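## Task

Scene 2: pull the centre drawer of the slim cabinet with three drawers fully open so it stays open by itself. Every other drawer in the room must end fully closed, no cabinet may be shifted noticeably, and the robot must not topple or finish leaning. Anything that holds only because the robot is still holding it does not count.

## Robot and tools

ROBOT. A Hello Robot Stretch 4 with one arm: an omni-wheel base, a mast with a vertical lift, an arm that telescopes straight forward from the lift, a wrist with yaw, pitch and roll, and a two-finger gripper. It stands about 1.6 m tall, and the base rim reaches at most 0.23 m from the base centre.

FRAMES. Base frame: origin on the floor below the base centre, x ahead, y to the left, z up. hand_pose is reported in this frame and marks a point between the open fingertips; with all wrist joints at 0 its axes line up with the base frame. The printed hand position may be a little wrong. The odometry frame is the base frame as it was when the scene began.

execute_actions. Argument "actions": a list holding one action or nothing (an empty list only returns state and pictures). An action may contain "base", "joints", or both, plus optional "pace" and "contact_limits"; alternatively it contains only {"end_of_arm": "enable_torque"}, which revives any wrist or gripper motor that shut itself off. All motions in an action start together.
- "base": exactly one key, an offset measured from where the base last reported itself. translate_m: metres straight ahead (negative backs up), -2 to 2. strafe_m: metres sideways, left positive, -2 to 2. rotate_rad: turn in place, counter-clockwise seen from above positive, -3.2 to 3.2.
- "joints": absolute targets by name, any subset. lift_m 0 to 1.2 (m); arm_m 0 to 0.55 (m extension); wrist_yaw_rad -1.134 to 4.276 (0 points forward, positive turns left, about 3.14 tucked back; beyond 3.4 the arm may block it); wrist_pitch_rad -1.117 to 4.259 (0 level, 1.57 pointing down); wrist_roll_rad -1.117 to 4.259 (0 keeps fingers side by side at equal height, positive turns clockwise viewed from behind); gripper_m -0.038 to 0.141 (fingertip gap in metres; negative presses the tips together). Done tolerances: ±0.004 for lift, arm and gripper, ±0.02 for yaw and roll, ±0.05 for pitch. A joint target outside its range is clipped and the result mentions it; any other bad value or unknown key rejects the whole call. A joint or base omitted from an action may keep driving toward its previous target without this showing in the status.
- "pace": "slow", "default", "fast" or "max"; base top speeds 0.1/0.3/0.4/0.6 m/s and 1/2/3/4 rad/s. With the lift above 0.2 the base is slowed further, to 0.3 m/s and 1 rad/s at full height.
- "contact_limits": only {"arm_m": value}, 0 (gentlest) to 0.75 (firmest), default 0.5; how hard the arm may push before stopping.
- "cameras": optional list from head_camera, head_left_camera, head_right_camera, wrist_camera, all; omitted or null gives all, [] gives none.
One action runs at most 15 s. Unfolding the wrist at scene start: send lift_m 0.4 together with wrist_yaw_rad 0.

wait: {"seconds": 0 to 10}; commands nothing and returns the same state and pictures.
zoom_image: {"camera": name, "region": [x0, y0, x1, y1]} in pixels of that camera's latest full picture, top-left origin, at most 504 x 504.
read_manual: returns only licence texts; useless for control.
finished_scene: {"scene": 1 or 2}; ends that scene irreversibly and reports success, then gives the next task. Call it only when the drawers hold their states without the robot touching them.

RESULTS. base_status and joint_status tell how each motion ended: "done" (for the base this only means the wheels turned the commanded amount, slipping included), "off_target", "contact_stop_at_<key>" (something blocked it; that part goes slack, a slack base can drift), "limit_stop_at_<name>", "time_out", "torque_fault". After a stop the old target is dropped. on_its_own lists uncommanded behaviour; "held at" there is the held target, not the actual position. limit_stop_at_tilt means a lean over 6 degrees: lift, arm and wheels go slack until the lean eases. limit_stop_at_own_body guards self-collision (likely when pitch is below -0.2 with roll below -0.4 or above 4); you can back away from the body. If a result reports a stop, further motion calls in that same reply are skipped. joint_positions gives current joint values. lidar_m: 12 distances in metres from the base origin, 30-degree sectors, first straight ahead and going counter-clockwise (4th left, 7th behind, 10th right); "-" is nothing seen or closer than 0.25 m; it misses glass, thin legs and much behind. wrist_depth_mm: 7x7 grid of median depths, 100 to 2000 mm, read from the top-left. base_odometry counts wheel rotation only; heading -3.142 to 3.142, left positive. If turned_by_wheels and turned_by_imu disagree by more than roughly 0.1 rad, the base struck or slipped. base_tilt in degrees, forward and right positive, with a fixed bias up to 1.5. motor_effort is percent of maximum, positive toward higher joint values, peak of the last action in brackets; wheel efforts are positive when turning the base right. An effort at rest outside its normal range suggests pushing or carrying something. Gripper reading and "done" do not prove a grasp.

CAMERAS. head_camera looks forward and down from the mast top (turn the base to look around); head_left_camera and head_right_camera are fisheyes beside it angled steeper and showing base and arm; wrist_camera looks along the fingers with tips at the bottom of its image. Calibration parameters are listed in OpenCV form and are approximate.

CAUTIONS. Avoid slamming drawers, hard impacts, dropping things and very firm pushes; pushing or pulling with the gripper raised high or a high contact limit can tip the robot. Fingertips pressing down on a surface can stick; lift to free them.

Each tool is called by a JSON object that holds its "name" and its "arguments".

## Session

{"name": "execute_actions", "arguments": {"actions": []}}

Scene clock: 0.00 s.
base_odometry: x=+0.000 y=+0.000 heading=+0.000 (m, m, rad; odometry frame)
turned_by_wheels: +0.000 (rad since the last result)
turned_by_imu: +0.000 (rad since the last result)
base_tilt: forward=-0.5 right=-0.7 (deg)
lidar_m: 1.50 2.24 2.51 2.15 1.41 1.40 1.91 1.68 1.69 2.03 1.79 1.41
base_status: not commanded
joint_positions: lift_m=+0.169 arm_m=+0.003 wrist_yaw_rad=+3.217 wrist_pitch_rad=+0.014 wrist_roll_rad=+0.007 gripper_m=+0.057
joint_status: not commanded
motor_effort: lift_m=+21 arm_m=-1 wrist_yaw_rad=-2 wrist_pitch_rad=-7 wrist_roll_rad=-1 gripper_m=-1 wheel_0=+0 wheel_1=+0 wheel_2=+0 (%)
hand_pose: x=-0.1208 y=+0.0653 z=+0.3437 quat_wxyz=(-0.038, -0.007, +0.003, +0.999) (m; base frame)
wrist_depth_mm: - - 131 - - 1863 1229 / - - 131 - - 1464 1229 / - 110 132 - - 1464 1229 / 138 136 189 - - 1430 1229 / 206 1661 1808 - 1983 1397 1255 / 207 1118 195 1205 192 1229 1138 / 206 759 842 - 842 788 866
pictures: head_camera, head_left_camera, head_right_camera, wrist_camera
camera_calibration (this result's frames):
wrist_camera: T_world_to_cam=[[-0.0860886, 0.995603, 0.0369213, -0.089641], [0.0430674, 0.0407431, -0.998241, 0.392477], [-0.995356, -0.084347, -0.0463856, 0.126691], [0, 0, 0, 1]] pos_world=[0.101482, 0.0839421, 0.400973]
Images, in order (width x height): head_camera 420x560, head_left_camera 420x672, head_right_camera 420x672, wrist_camera 616x392.

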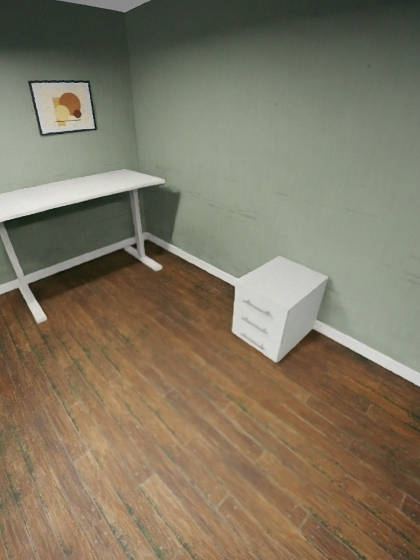

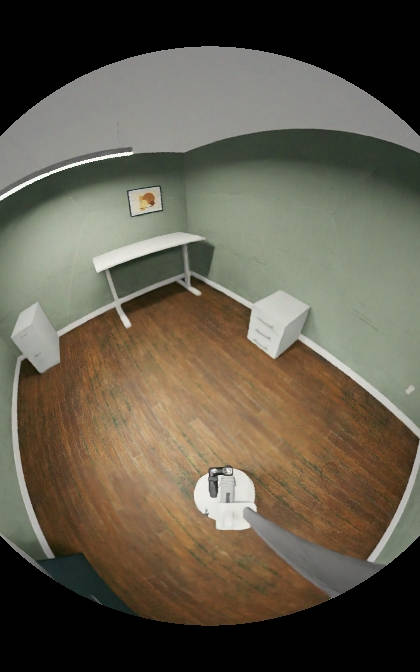

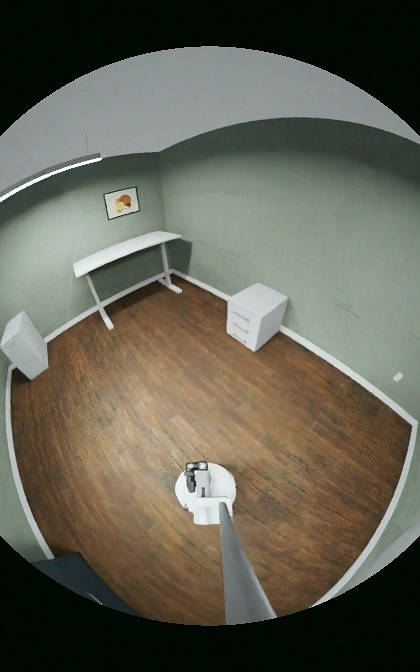

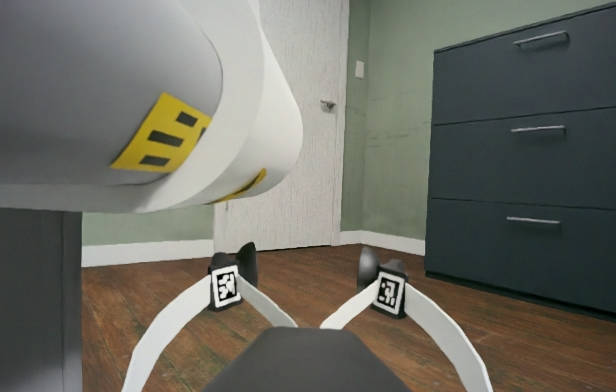

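{"name": "zoom_image", "arguments": {"camera": "head_left_camera", "region": [0, 290, 100, 390]}}

{"name": "zoom_image", "arguments": {"camera": "wrist_camera", "region": [400, 0, 616, 330]}}

{"name": "zoom_image", "arguments": {"camera": "head_camera", "region": [210, 240, 350, 380]}}

Region (0, 290, 100, 390) of head_left_camera's 420x672 image, scaled by 5.040, with more detail than that image has.

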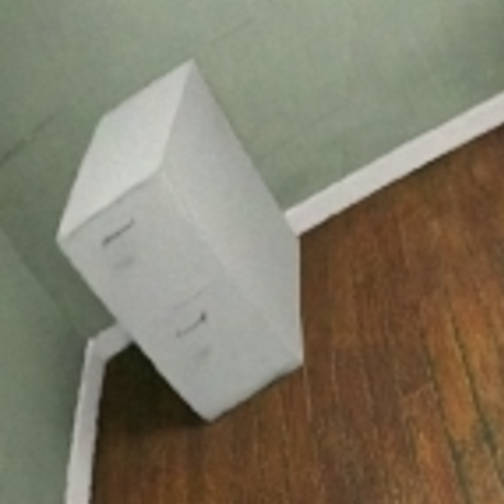

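Region (400, 0, 616, 330) of wrist_camera's 616x392 image, scaled by 1.527; it fills the left 330 columns of this view, and the rest is white.

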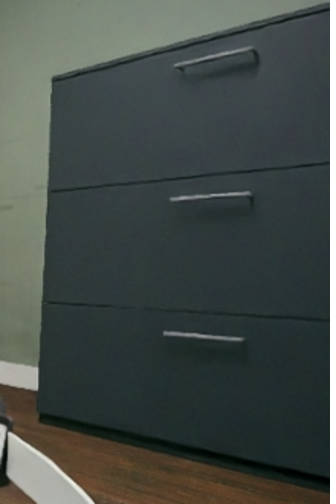

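Region (210, 240, 350, 380) of head_camera's 420x560 image, scaled by 3.600, with more detail than that image has.

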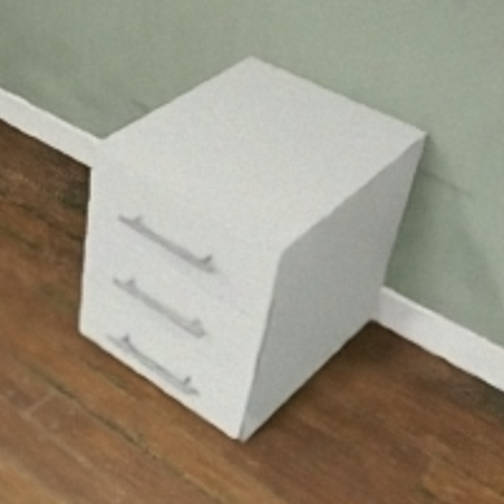

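{"name": "execute_actions", "arguments": {"actions": [{"base": {"translate_m": 0.5}, "joints": {"lift_m": 0.4, "wrist_yaw_rad": 1.45}, "pace": "fast"}], "cameras": ["head_camera", "wrist_camera"]}}

Scene clock: 4.53 s.
base_odometry: x=+0.500 y=+0.000 heading=+0.000 (m, m, rad; odometry frame)
turned_by_wheels: +0.000 (rad since the last result)
turned_by_imu: -0.001 (rad since the last result)
base_tilt: forward=-0.5 right=-0.7 (deg)
lidar_m: 1.14 1.84 1.84 2.35 2.23 1.77 2.10 2.04 2.06 1.68 1.47 0.95
base_status: done
joint_positions: lift_m=+0.400 arm_m=+0.003 wrist_yaw_rad=+1.450 wrist_pitch_rad=+0.014 wrist_roll_rad=+0.007 gripper_m=+0.057
joint_status: all done
motor_effort: lift_m=+24(27) arm_m=-1(1) wrist_yaw_rad=-3(7) wrist_pitch_rad=-7(8) wrist_roll_rad=-1(1) gripper_m=-2(0) wheel_0=+1(8) wheel_1=+0(6) wheel_2=-1(10) (%)
hand_pose: x=+0.2949 y=+0.2759 z=+0.5739 quat_wxyz=(+0.748, -0.002, +0.007, +0.663) (m; base frame)
wrist_depth_mm: 1983 - - - - - 1921 / 1921 - - - - - 1983 / - - - - - - 1708 / - - - - - - 1921 / - - - - - - 1921 / 1618 1708 196 1863 193 1921 1863 / 1229 1182 1336 - 1336 1229 1336
pictures: head_camera, wrist_camera
camera_calibration (this result's frames):
wrist_camera: T_world_to_cam=[[0.993269, -0.109786, 0.0369223, -0.285351], [0.0315625, -0.0501644, -0.998242, 0.624262], [0.111445, 0.992689, -0.0463616, -0.0546163], [0, 0, 0, 1]] pos_world=[0.269814, 0.0542051, 0.631168]
Images, in order (width x height): head_camera 420x560, wrist_camera 616x392.

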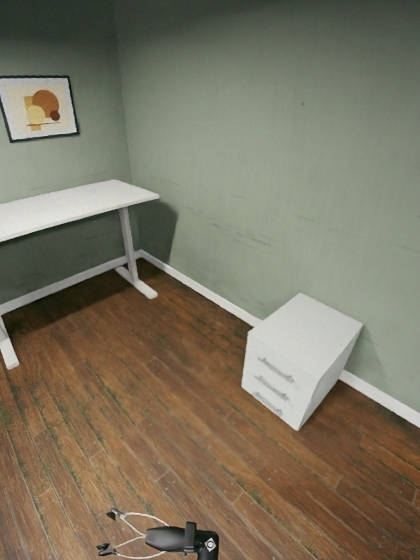

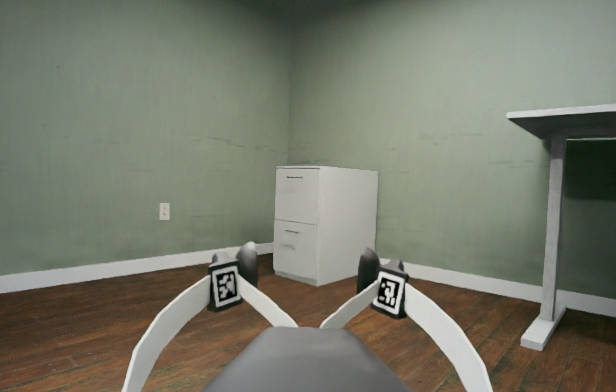

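Shut. Now turn toward the cabinet.

{"name": "execute_actions", "arguments": {"actions": [{"base": {"rotate_rad": -0.846}, "joints": {"lift_m": 0.1, "wrist_yaw_rad": 0, "arm_m": 0.1}, "pace": "fast"}], "cameras": ["head_camera", "wrist_camera"]}}

Scene clock: 6.67 s.
base_odometry: x=+0.500 y=+0.000 heading=-0.846 (m, m, rad; odometry frame)
turned_by_wheels: -0.846 (rad since the last result)
turned_by_imu: -0.855 (rad since the last result)
base_tilt: forward=-0.5 right=-0.7 (deg)
lidar_m: 1.00 0.95 1.92 1.84 2.31 2.31 1.77 1.82 2.18 2.02 2.11 1.56
base_status: done
joint_positions: lift_m=+0.100 arm_m=+0.099 wrist_yaw_rad=+0.000 wrist_pitch_rad=+0.014 wrist_roll_rad=+0.007 gripper_m=+0.057
joint_status: all done
motor_effort: lift_m=+16(21) arm_m=+5(5) wrist_yaw_rad=-2(9) wrist_pitch_rad=-8(8) wrist_roll_rad=-1(1) gripper_m=-4(3) wheel_0=+0(6) wheel_1=-1(9) wheel_2=+0(4) (%)
hand_pose: x=+0.5584 y=-0.0873 z=+0.2746 quat_wxyz=(+1.000, +0.003, +0.007, +0.000) (m; base frame)
wrist_depth_mm: 1138 1160 1138 1182 1160 1160 1160 / 609 741 1160 1138 1160 1182 1138 / 615 707 1160 1160 1182 1205 1160 / 609 707 1160 1182 1205 1160 1182 / 615 715 1098 1182 1182 1205 1229 / 615 676 195 976 192 991 991 / 627 609 683 - 699 640 707
pictures: head_camera, wrist_camera
camera_calibration (this result's frames):
wrist_camera: T_world_to_cam=[[0.0108973, -0.999259, 0.0369222, -0.104963], [-0.0460475, -0.0373867, -0.998239, 0.343392], [0.99888, 0.00917795, -0.0464207, -0.318766], [0, 0, 0, 1]] pos_world=[0.335365, -0.0891213, 0.331866]
Images, in order (width x height): head_camera 420x560, wrist_camera 616x392.

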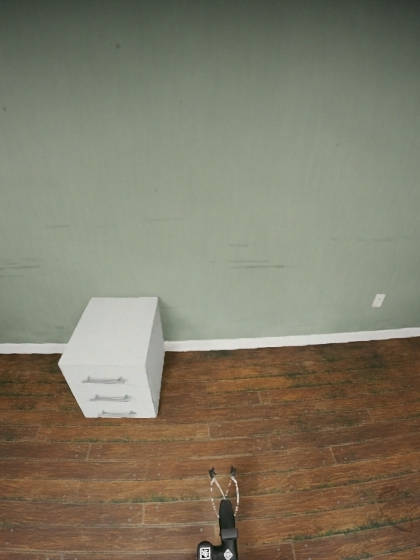

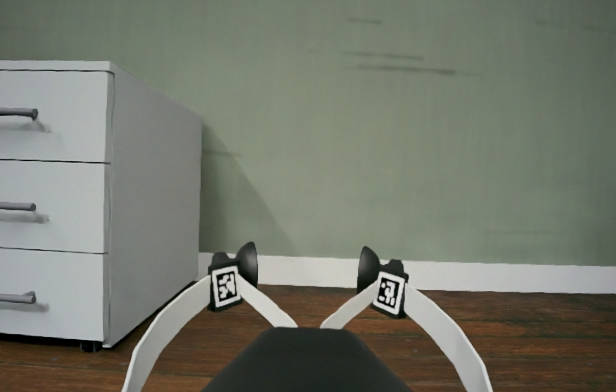

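{"name": "execute_actions", "arguments": {"actions": [{"base": {"strafe_m": 0.515}, "joints": {"lift_m": 0.09, "arm_m": 0.15}, "pace": "fast"}], "cameras": ["head_camera", "wrist_camera"]}}

Scene clock: 10.00 s.
base_odometry: x=+0.886 y=+0.342 heading=-0.846 (m, m, rad; odometry frame)
turned_by_wheels: +0.000 (rad since the last result)
turned_by_imu: -0.001 (rad since the last result)
base_tilt: forward=-0.5 right=-0.7 (deg)
lidar_m: 0.89 1.55 1.38 1.33 1.91 2.00 2.22 1.94 2.69 2.55 2.12 0.98
base_status: done
joint_positions: lift_m=+0.090 arm_m=+0.149 wrist_yaw_rad=+0.000 wrist_pitch_rad=+0.014 wrist_roll_rad=+0.007 gripper_m=+0.057
joint_status: all done
motor_effort: lift_m=+16(15) arm_m=+6(6) wrist_yaw_rad=-2(3) wrist_pitch_rad=-8(8) wrist_roll_rad=-1(1) gripper_m=-3(2) wheel_0=+2(11) wheel_1=-2(13) wheel_2=+0(2) (%)
hand_pose: x=+0.6083 y=-0.0874 z=+0.2645 quat_wxyz=(+1.000, +0.003, +0.007, +0.000) (m; base frame)
wrist_depth_mm: 1078 1098 1098 1098 1098 1098 1118 / 1098 1078 554 564 559 1118 1138 / 1098 1118 569 564 569 1098 1118 / 1098 1118 574 564 564 1138 1098 / 1118 1118 574 569 569 1118 1118 / 854 798 196 574 194 991 991 / 609 591 580 - 609 627 683
pictures: head_camera, wrist_camera
camera_calibration (this result's frames):
wrist_camera: T_world_to_cam=[[0.0104157, -0.999264, 0.0369226, -0.104982], [-0.0460429, -0.0373647, -0.99824, 0.335645], [0.998885, 0.00869739, -0.0463982, -0.369145], [0, 0, 0, 1]] pos_world=[0.385282, -0.0891528, 0.321803]
Images, in order (width x height): head_camera 420x560, wrist_camera 616x392.

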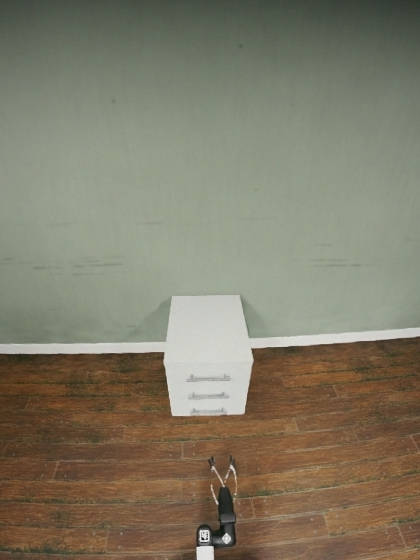

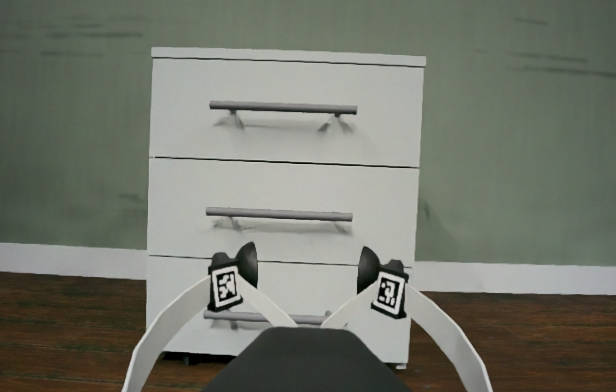

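{"name": "execute_actions", "arguments": {"actions": [{"base": {"strafe_m": 0.035}, "joints": {"lift_m": 0.098, "arm_m": 0.40, "wrist_roll_rad": 1.57, "wrist_pitch_rad": 0.0, "gripper_m": 0.05}}], "cameras": ["wrist_camera"]}}

Scene clock: 12.53 s.
base_odometry: x=+0.912 y=+0.365 heading=-0.846 (m, m, rad; odometry frame)
turned_by_wheels: +0.000 (rad since the last result)
turned_by_imu: -0.001 (rad since the last result)
base_tilt: forward=-0.5 right=-0.7 (deg)
lidar_m: 0.89 1.53 1.34 1.29 1.88 1.96 2.24 1.98 2.48 2.56 2.13 0.96
base_status: done
joint_positions: lift_m=+0.098 arm_m=+0.399 wrist_yaw_rad=+0.000 wrist_pitch_rad=+0.002 wrist_roll_rad=+1.569 gripper_m=+0.050
joint_status: all done
motor_effort: lift_m=+25(24) arm_m=+6(4) wrist_yaw_rad=-2(1) wrist_pitch_rad=-7(10) wrist_roll_rad=+1(3) gripper_m=-2(3) wheel_0=+0(8) wheel_1=-1(11) wheel_2=+0(2) (%)
hand_pose: x=+0.8584 y=-0.0874 z=+0.2753 quat_wxyz=(+0.708, +0.707, +0.001, -0.001) (m; base frame)
wrist_depth_mm: 314 314 312 315 312 314 312 / 314 315 317 315 314 314 314 / 319 319 317 317 317 319 315 / 322 320 320 317 320 317 319 / 324 322 322 322 322 320 322 / 325 324 198 322 193 322 325 / 327 327 327 - 327 327 343
pictures: wrist_camera
camera_calibration (this result's frames):
wrist_camera: T_world_to_cam=[[0.00786067, -0.0451507, -0.998949, 0.262752], [-0.032415, 0.998444, -0.0453829, 0.174415], [0.999444, 0.0327377, 0.00638487, -0.631299], [0, 0, 0, 1]] pos_world=[0.634536, -0.141612, 0.274422]
Images, in order (width x height): wrist_camera 616x392.

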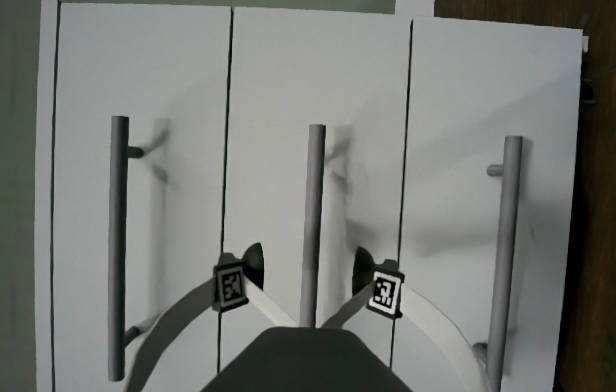

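{"name": "execute_actions", "arguments": {"actions": [{"joints": {"arm_m": 0.458}, "contact_limits": {"arm_m": 0.1}}], "cameras": []}}

{"name": "execute_actions", "arguments": {"actions": [{"joints": {"gripper_m": -0.02}}], "cameras": ["wrist_camera"]}}

Scene clock: 14.07 s.
base_odometry: x=+0.912 y=+0.365 heading=-0.846 (m, m, rad; odometry frame)
turned_by_wheels: +0.000 (rad since the last result)
turned_by_imu: -0.001 (rad since the last result)
base_tilt: forward=-0.5 right=-0.7 (deg)
lidar_m: 0.89 1.52 1.35 1.29 1.89 1.95 2.23 1.97 2.47 2.61 2.15 0.98
base_status: not commanded
joint_positions: lift_m=+0.098 arm_m=+0.457 wrist_yaw_rad=+0.000 wrist_pitch_rad=+0.002 wrist_roll_rad=+1.569 gripper_m=+0.050
joint_status: all done
motor_effort: lift_m=+25(25) arm_m=+5(6) wrist_yaw_rad=-2(2) wrist_pitch_rad=-7(8) wrist_roll_rad=+1(1) gripper_m=-2(0) wheel_0=+0(0) wheel_1=-1(1) wheel_2=+0(0) (%)
contact_limits: arm_m 0.1
hand_pose: x=+0.9164 y=-0.0874 z=+0.2753 quat_wxyz=(+0.708, +0.707, +0.001, -0.001) (m; base frame)
wrist_depth_mm: 256 255 256 255 256 255 255 / 259 258 258 258 257 257 256 / 259 260 260 259 260 259 254 / 260 262 262 260 263 260 256 / 264 264 264 263 263 263 247 / 265 265 198 232 193 267 264 / 267 267 267 - 267 267 251
pictures: none
No camera images: the call's "cameras" was empty. Leave "cameras" out to get every camera's image.

Scene clock: 15.50 s.
base_odometry: x=+0.912 y=+0.365 heading=-0.846 (m, m, rad; odometry frame)
turned_by_wheels: +0.000 (rad since the last result)
turned_by_imu: -0.001 (rad since the last result)
base_tilt: forward=-0.6 right=-0.7 (deg)
lidar_m: 0.89 1.54 1.36 1.29 1.91 1.95 2.24 1.97 2.48 2.59 2.11 0.94
base_status: not commanded
joint_positions: lift_m=+0.098 arm_m=+0.457 wrist_yaw_rad=+0.000 wrist_pitch_rad=+0.004 wrist_roll_rad=+1.570 gripper_m=-0.020
joint_status: all done
motor_effort: lift_m=+25(25) arm_m=+5(6) wrist_yaw_rad=-2(2) wrist_pitch_rad=-12(12) wrist_roll_rad=+1(1) gripper_m=-14(17) wheel_0=+0(0) wheel_1=-1(1) wheel_2=+0(0) (%)
hand_pose: x=+0.9166 y=-0.0873 z=+0.2747 quat_wxyz=(+0.708, +0.707, +0.002, -0.001) (m; base frame)
wrist_depth_mm: 255 255 250 250 251 255 256 / 257 257 253 254 253 257 257 / 258 258 256 254 255 260 259 / 262 262 257 256 255 260 240 / 263 264 259 220 259 264 246 / 265 265 183 205 180 264 265 / 266 266 263 - 267 266 251
pictures: wrist_camera
camera_calibration (this result's frames):
wrist_camera: T_world_to_cam=[[0.00608971, -0.0450199, -0.998968, 0.263423], [-0.0328636, 0.998437, -0.0451964, 0.176531], [0.999441, 0.0331049, 0.00460067, -0.688947], [0, 0, 0, 1]] pos_world=[0.69276, -0.141588, 0.274299]
Images, in order (width x height): wrist_camera 616x392.

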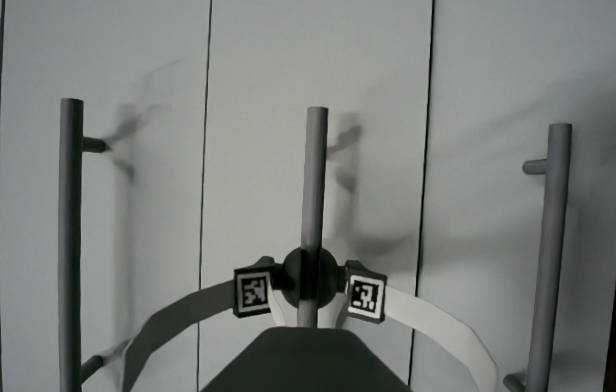

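{"name": "execute_actions", "arguments": {"actions": [{"joints": {"arm_m": 0.16}, "contact_limits": {"arm_m": 0.05}}], "cameras": ["head_camera", "wrist_camera"]}}

Scene clock: 17.87 s.
base_odometry: x=+0.912 y=+0.365 heading=-0.846 (m, m, rad; odometry frame)
turned_by_wheels: +0.000 (rad since the last result)
turned_by_imu: +0.000 (rad since the last result)
base_tilt: forward=-0.5 right=-0.8 (deg)
lidar_m: 0.60 1.53 1.34 1.29 1.89 1.94 2.21 1.98 2.47 2.59 2.12 0.66
base_status: not commanded
joint_positions: lift_m=+0.098 arm_m=+0.161 wrist_yaw_rad=+0.006 wrist_pitch_rad=+0.004 wrist_roll_rad=+1.570 gripper_m=-0.020
joint_status: all done
on_its_own: wrist_yaw_rad is at rest, and its effort (-19) is outside its rest range (-13 to +13)
motor_effort: lift_m=+25(25) arm_m=-6(10) wrist_yaw_rad=-19(18) wrist_pitch_rad=-13(13) wrist_roll_rad=+0(1) gripper_m=-14(17) wheel_0=+2(2) wheel_1=+1(1) wheel_2=+2(2) (%)
contact_limits: arm_m 0.05
hand_pose: x=+0.6209 y=-0.0857 z=+0.2746 quat_wxyz=(+0.708, +0.707, +0.004, +0.001) (m; base frame)
wrist_depth_mm: 1078 1078 250 249 249 585 413 / 1098 1060 252 251 251 549 407 / 1098 1098 254 253 254 549 397 / 1098 1138 256 255 255 559 392 / 1098 1098 258 222 259 554 397 / 1118 1118 183 202 180 508 392 / 1118 1138 264 - 415 469 387
pictures: head_camera, wrist_camera
camera_calibration (this result's frames):
wrist_camera: T_world_to_cam=[[0.00594999, -0.044902, -0.998974, 0.265282], [-0.0384365, 0.998243, -0.045098, 0.168622], [0.999243, 0.0386653, 0.00421366, -0.392808], [0, 0, 0, 1]] pos_world=[0.397414, -0.141226, 0.274269]
Images, in order (width x height): head_camera 420x560, wrist_camera 616x392.

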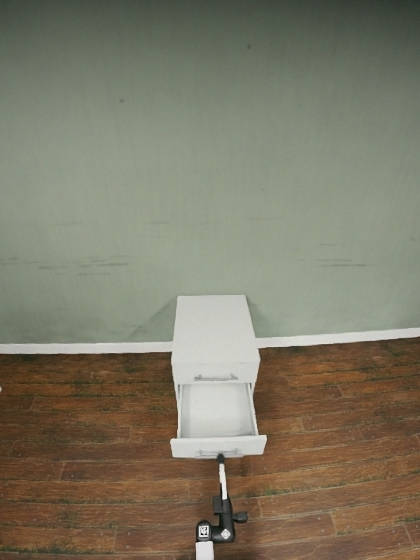

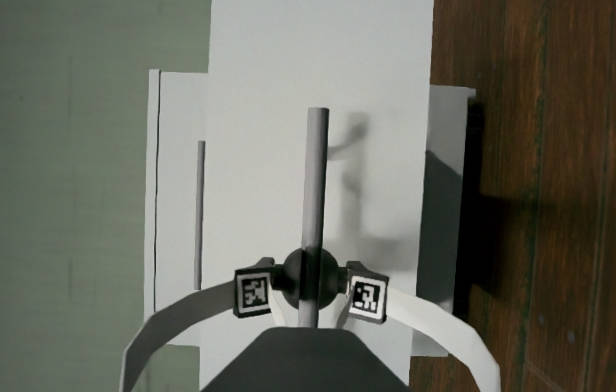

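{"name": "execute_actions", "arguments": {"actions": [{"joints": {"arm_m": 0.09, "wrist_yaw_rad": 0.018}, "contact_limits": {"arm_m": 0.0}, "pace": "slow"}], "cameras": ["head_camera", "wrist_camera"]}}

Scene clock: 19.53 s.
base_odometry: x=+0.912 y=+0.365 heading=-0.846 (m, m, rad; odometry frame)
turned_by_wheels: +0.000 (rad since the last result)
turned_by_imu: -0.001 (rad since the last result)
base_tilt: forward=-0.5 right=-0.7 (deg)
lidar_m: 0.56 1.53 1.35 1.28 1.88 1.94 2.23 1.96 2.48 2.58 2.12 0.58
base_status: not commanded
joint_positions: lift_m=+0.098 arm_m=+0.108 wrist_yaw_rad=+0.023 wrist_pitch_rad=+0.005 wrist_roll_rad=+1.570 gripper_m=-0.020
joint_status: arm_m contact_stop (moved -0.053 of -0.071); the others done
on_its_own: arm_m is slack since a contact_stop (your +0.090 is given up)
motor_effort: lift_m=+25(25) arm_m=+0(7) wrist_yaw_rad=-5(16) wrist_pitch_rad=-16(16) wrist_roll_rad=+0(1) gripper_m=-18(19) wheel_0=-1(2) wheel_1=+0(1) wheel_2=+4(4) (%)
contact_limits: arm_m 0
hand_pose: x=+0.5698 y=-0.0807 z=+0.2744 quat_wxyz=(+0.707, +0.707, +0.010, +0.006) (m; base frame)
wrist_depth_mm: 1098 1118 253 252 252 585 407 / 1138 1118 256 253 255 574 410 / 1138 1160 258 257 257 574 397 / 1160 1160 260 259 260 569 392 / 1160 1138 265 226 263 554 394 / 1160 1182 180 203 180 512 392 / 1182 1205 271 - 732 466 387
pictures: head_camera, wrist_camera
camera_calibration (this result's frames):
wrist_camera: T_world_to_cam=[[0.0058666, -0.0448102, -0.998978, 0.265619], [-0.0558073, 0.997424, -0.0450682, 0.171445], [0.998424, 0.0560147, 0.00335075, -0.339796], [0, 0, 0, 1]] pos_world=[0.34727, -0.140067, 0.274213]
Images, in order (width x height): head_camera 420x560, wrist_camera 616x392.

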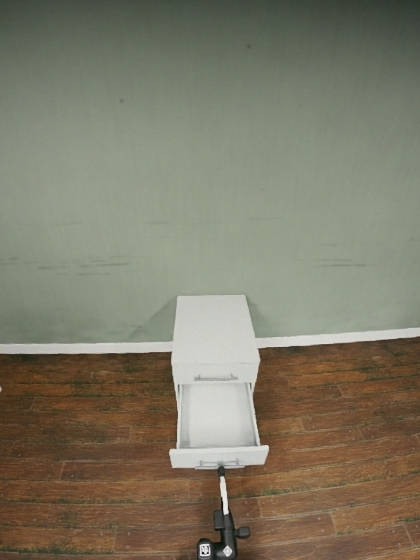

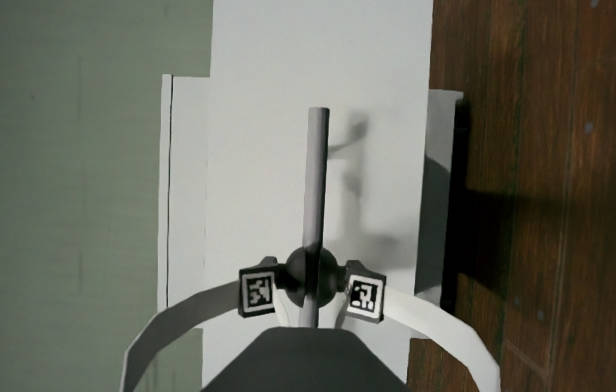

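End stop reached at ~0.35 m. Release and back off.

{"name": "execute_actions", "arguments": {"actions": [{"joints": {"gripper_m": 0.04, "arm_m": 0.106}}], "cameras": []}}

{"name": "execute_actions", "arguments": {"actions": [{"joints": {"arm_m": 0.05}}], "cameras": ["head_camera", "wrist_camera"]}}

Scene clock: 21.23 s.
base_odometry: x=+0.912 y=+0.365 heading=-0.846 (m, m, rad; odometry frame)
turned_by_wheels: +0.000 (rad since the last result)
turned_by_imu: -0.001 (rad since the last result)
base_tilt: forward=-0.6 right=-0.7 (deg)
lidar_m: 0.57 1.53 1.34 1.29 1.90 1.95 2.23 1.97 2.49 2.59 2.12 0.62
base_status: not commanded
joint_positions: lift_m=+0.098 arm_m=+0.107 wrist_yaw_rad=+0.022 wrist_pitch_rad=+0.002 wrist_roll_rad=+1.570 gripper_m=+0.040
joint_status: all done
motor_effort: lift_m=+25(25) arm_m=-5(10) wrist_yaw_rad=-2(6) wrist_pitch_rad=-8(16) wrist_roll_rad=+1(0) gripper_m=-2(17) wheel_0=-1(0) wheel_1=+0(0) wheel_2=+1(4) (%)
hand_pose: x=+0.5682 y=-0.0810 z=+0.2751 quat_wxyz=(+0.707, +0.707, +0.009, +0.007) (m; base frame)
wrist_depth_mm: 1118 1138 259 258 258 585 415 / 1138 1138 262 260 260 591 415 / 1160 1160 264 264 264 580 399 / 1138 1160 267 266 266 580 394 / 1160 1205 267 267 268 564 392 / 1160 1182 191 234 195 549 397 / 1182 1182 276 - 741 477 389
pictures: none
No camera images: the call's "cameras" was empty. Leave "cameras" out to get every camera's image.

Scene clock: 22.27 s.
base_odometry: x=+0.912 y=+0.365 heading=-0.846 (m, m, rad; odometry frame)
turned_by_wheels: +0.000 (rad since the last result)
turned_by_imu: +0.000 (rad since the last result)
base_tilt: forward=-0.6 right=-0.7 (deg)
lidar_m: 0.56 1.53 1.36 1.30 1.89 1.95 2.22 2.00 2.49 2.59 2.12 0.58
base_status: not commanded
joint_positions: lift_m=+0.098 arm_m=+0.051 wrist_yaw_rad=+0.022 wrist_pitch_rad=+0.002 wrist_roll_rad=+1.570 gripper_m=+0.040
joint_status: all done
motor_effort: lift_m=+25(25) arm_m=-6(8) wrist_yaw_rad=-2(2) wrist_pitch_rad=-6(8) wrist_roll_rad=+0(1) gripper_m=-1(2) wheel_0=-1(0) wheel_1=+0(0) wheel_2=+1(1) (%)
hand_pose: x=+0.5123 y=-0.0810 z=+0.2752 quat_wxyz=(+0.707, +0.707, +0.009, +0.007) (m; base frame)
wrist_depth_mm: 1229 1182 1182 314 312 591 415 / 1205 1205 661 315 317 585 415 / 1205 1205 647 320 320 585 399 / 1205 1229 627 320 322 569 397 / 1229 1205 627 324 324 564 392 / 1229 1229 191 289 196 544 394 / 1229 1205 1255 - 809 473 394
pictures: head_camera, wrist_camera
camera_calibration (this result's frames):
wrist_camera: T_world_to_cam=[[0.00859766, -0.0447551, -0.998961, 0.265345], [-0.05454, 0.99749, -0.0451586, 0.167985], [0.998475, 0.0548716, 0.00613513, -0.283267], [0, 0, 0, 1]] pos_world=[0.289715, -0.140145, 0.274393]
Images, in order (width x height): head_camera 420x560, wrist_camera 616x392.

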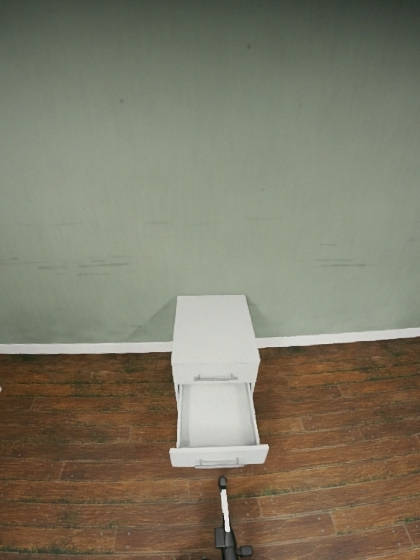

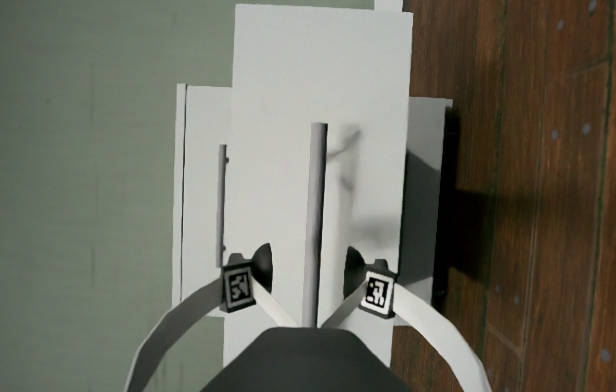

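{"name": "finished_scene", "arguments": {"scene": 2}}

The scene is finished: the task was done.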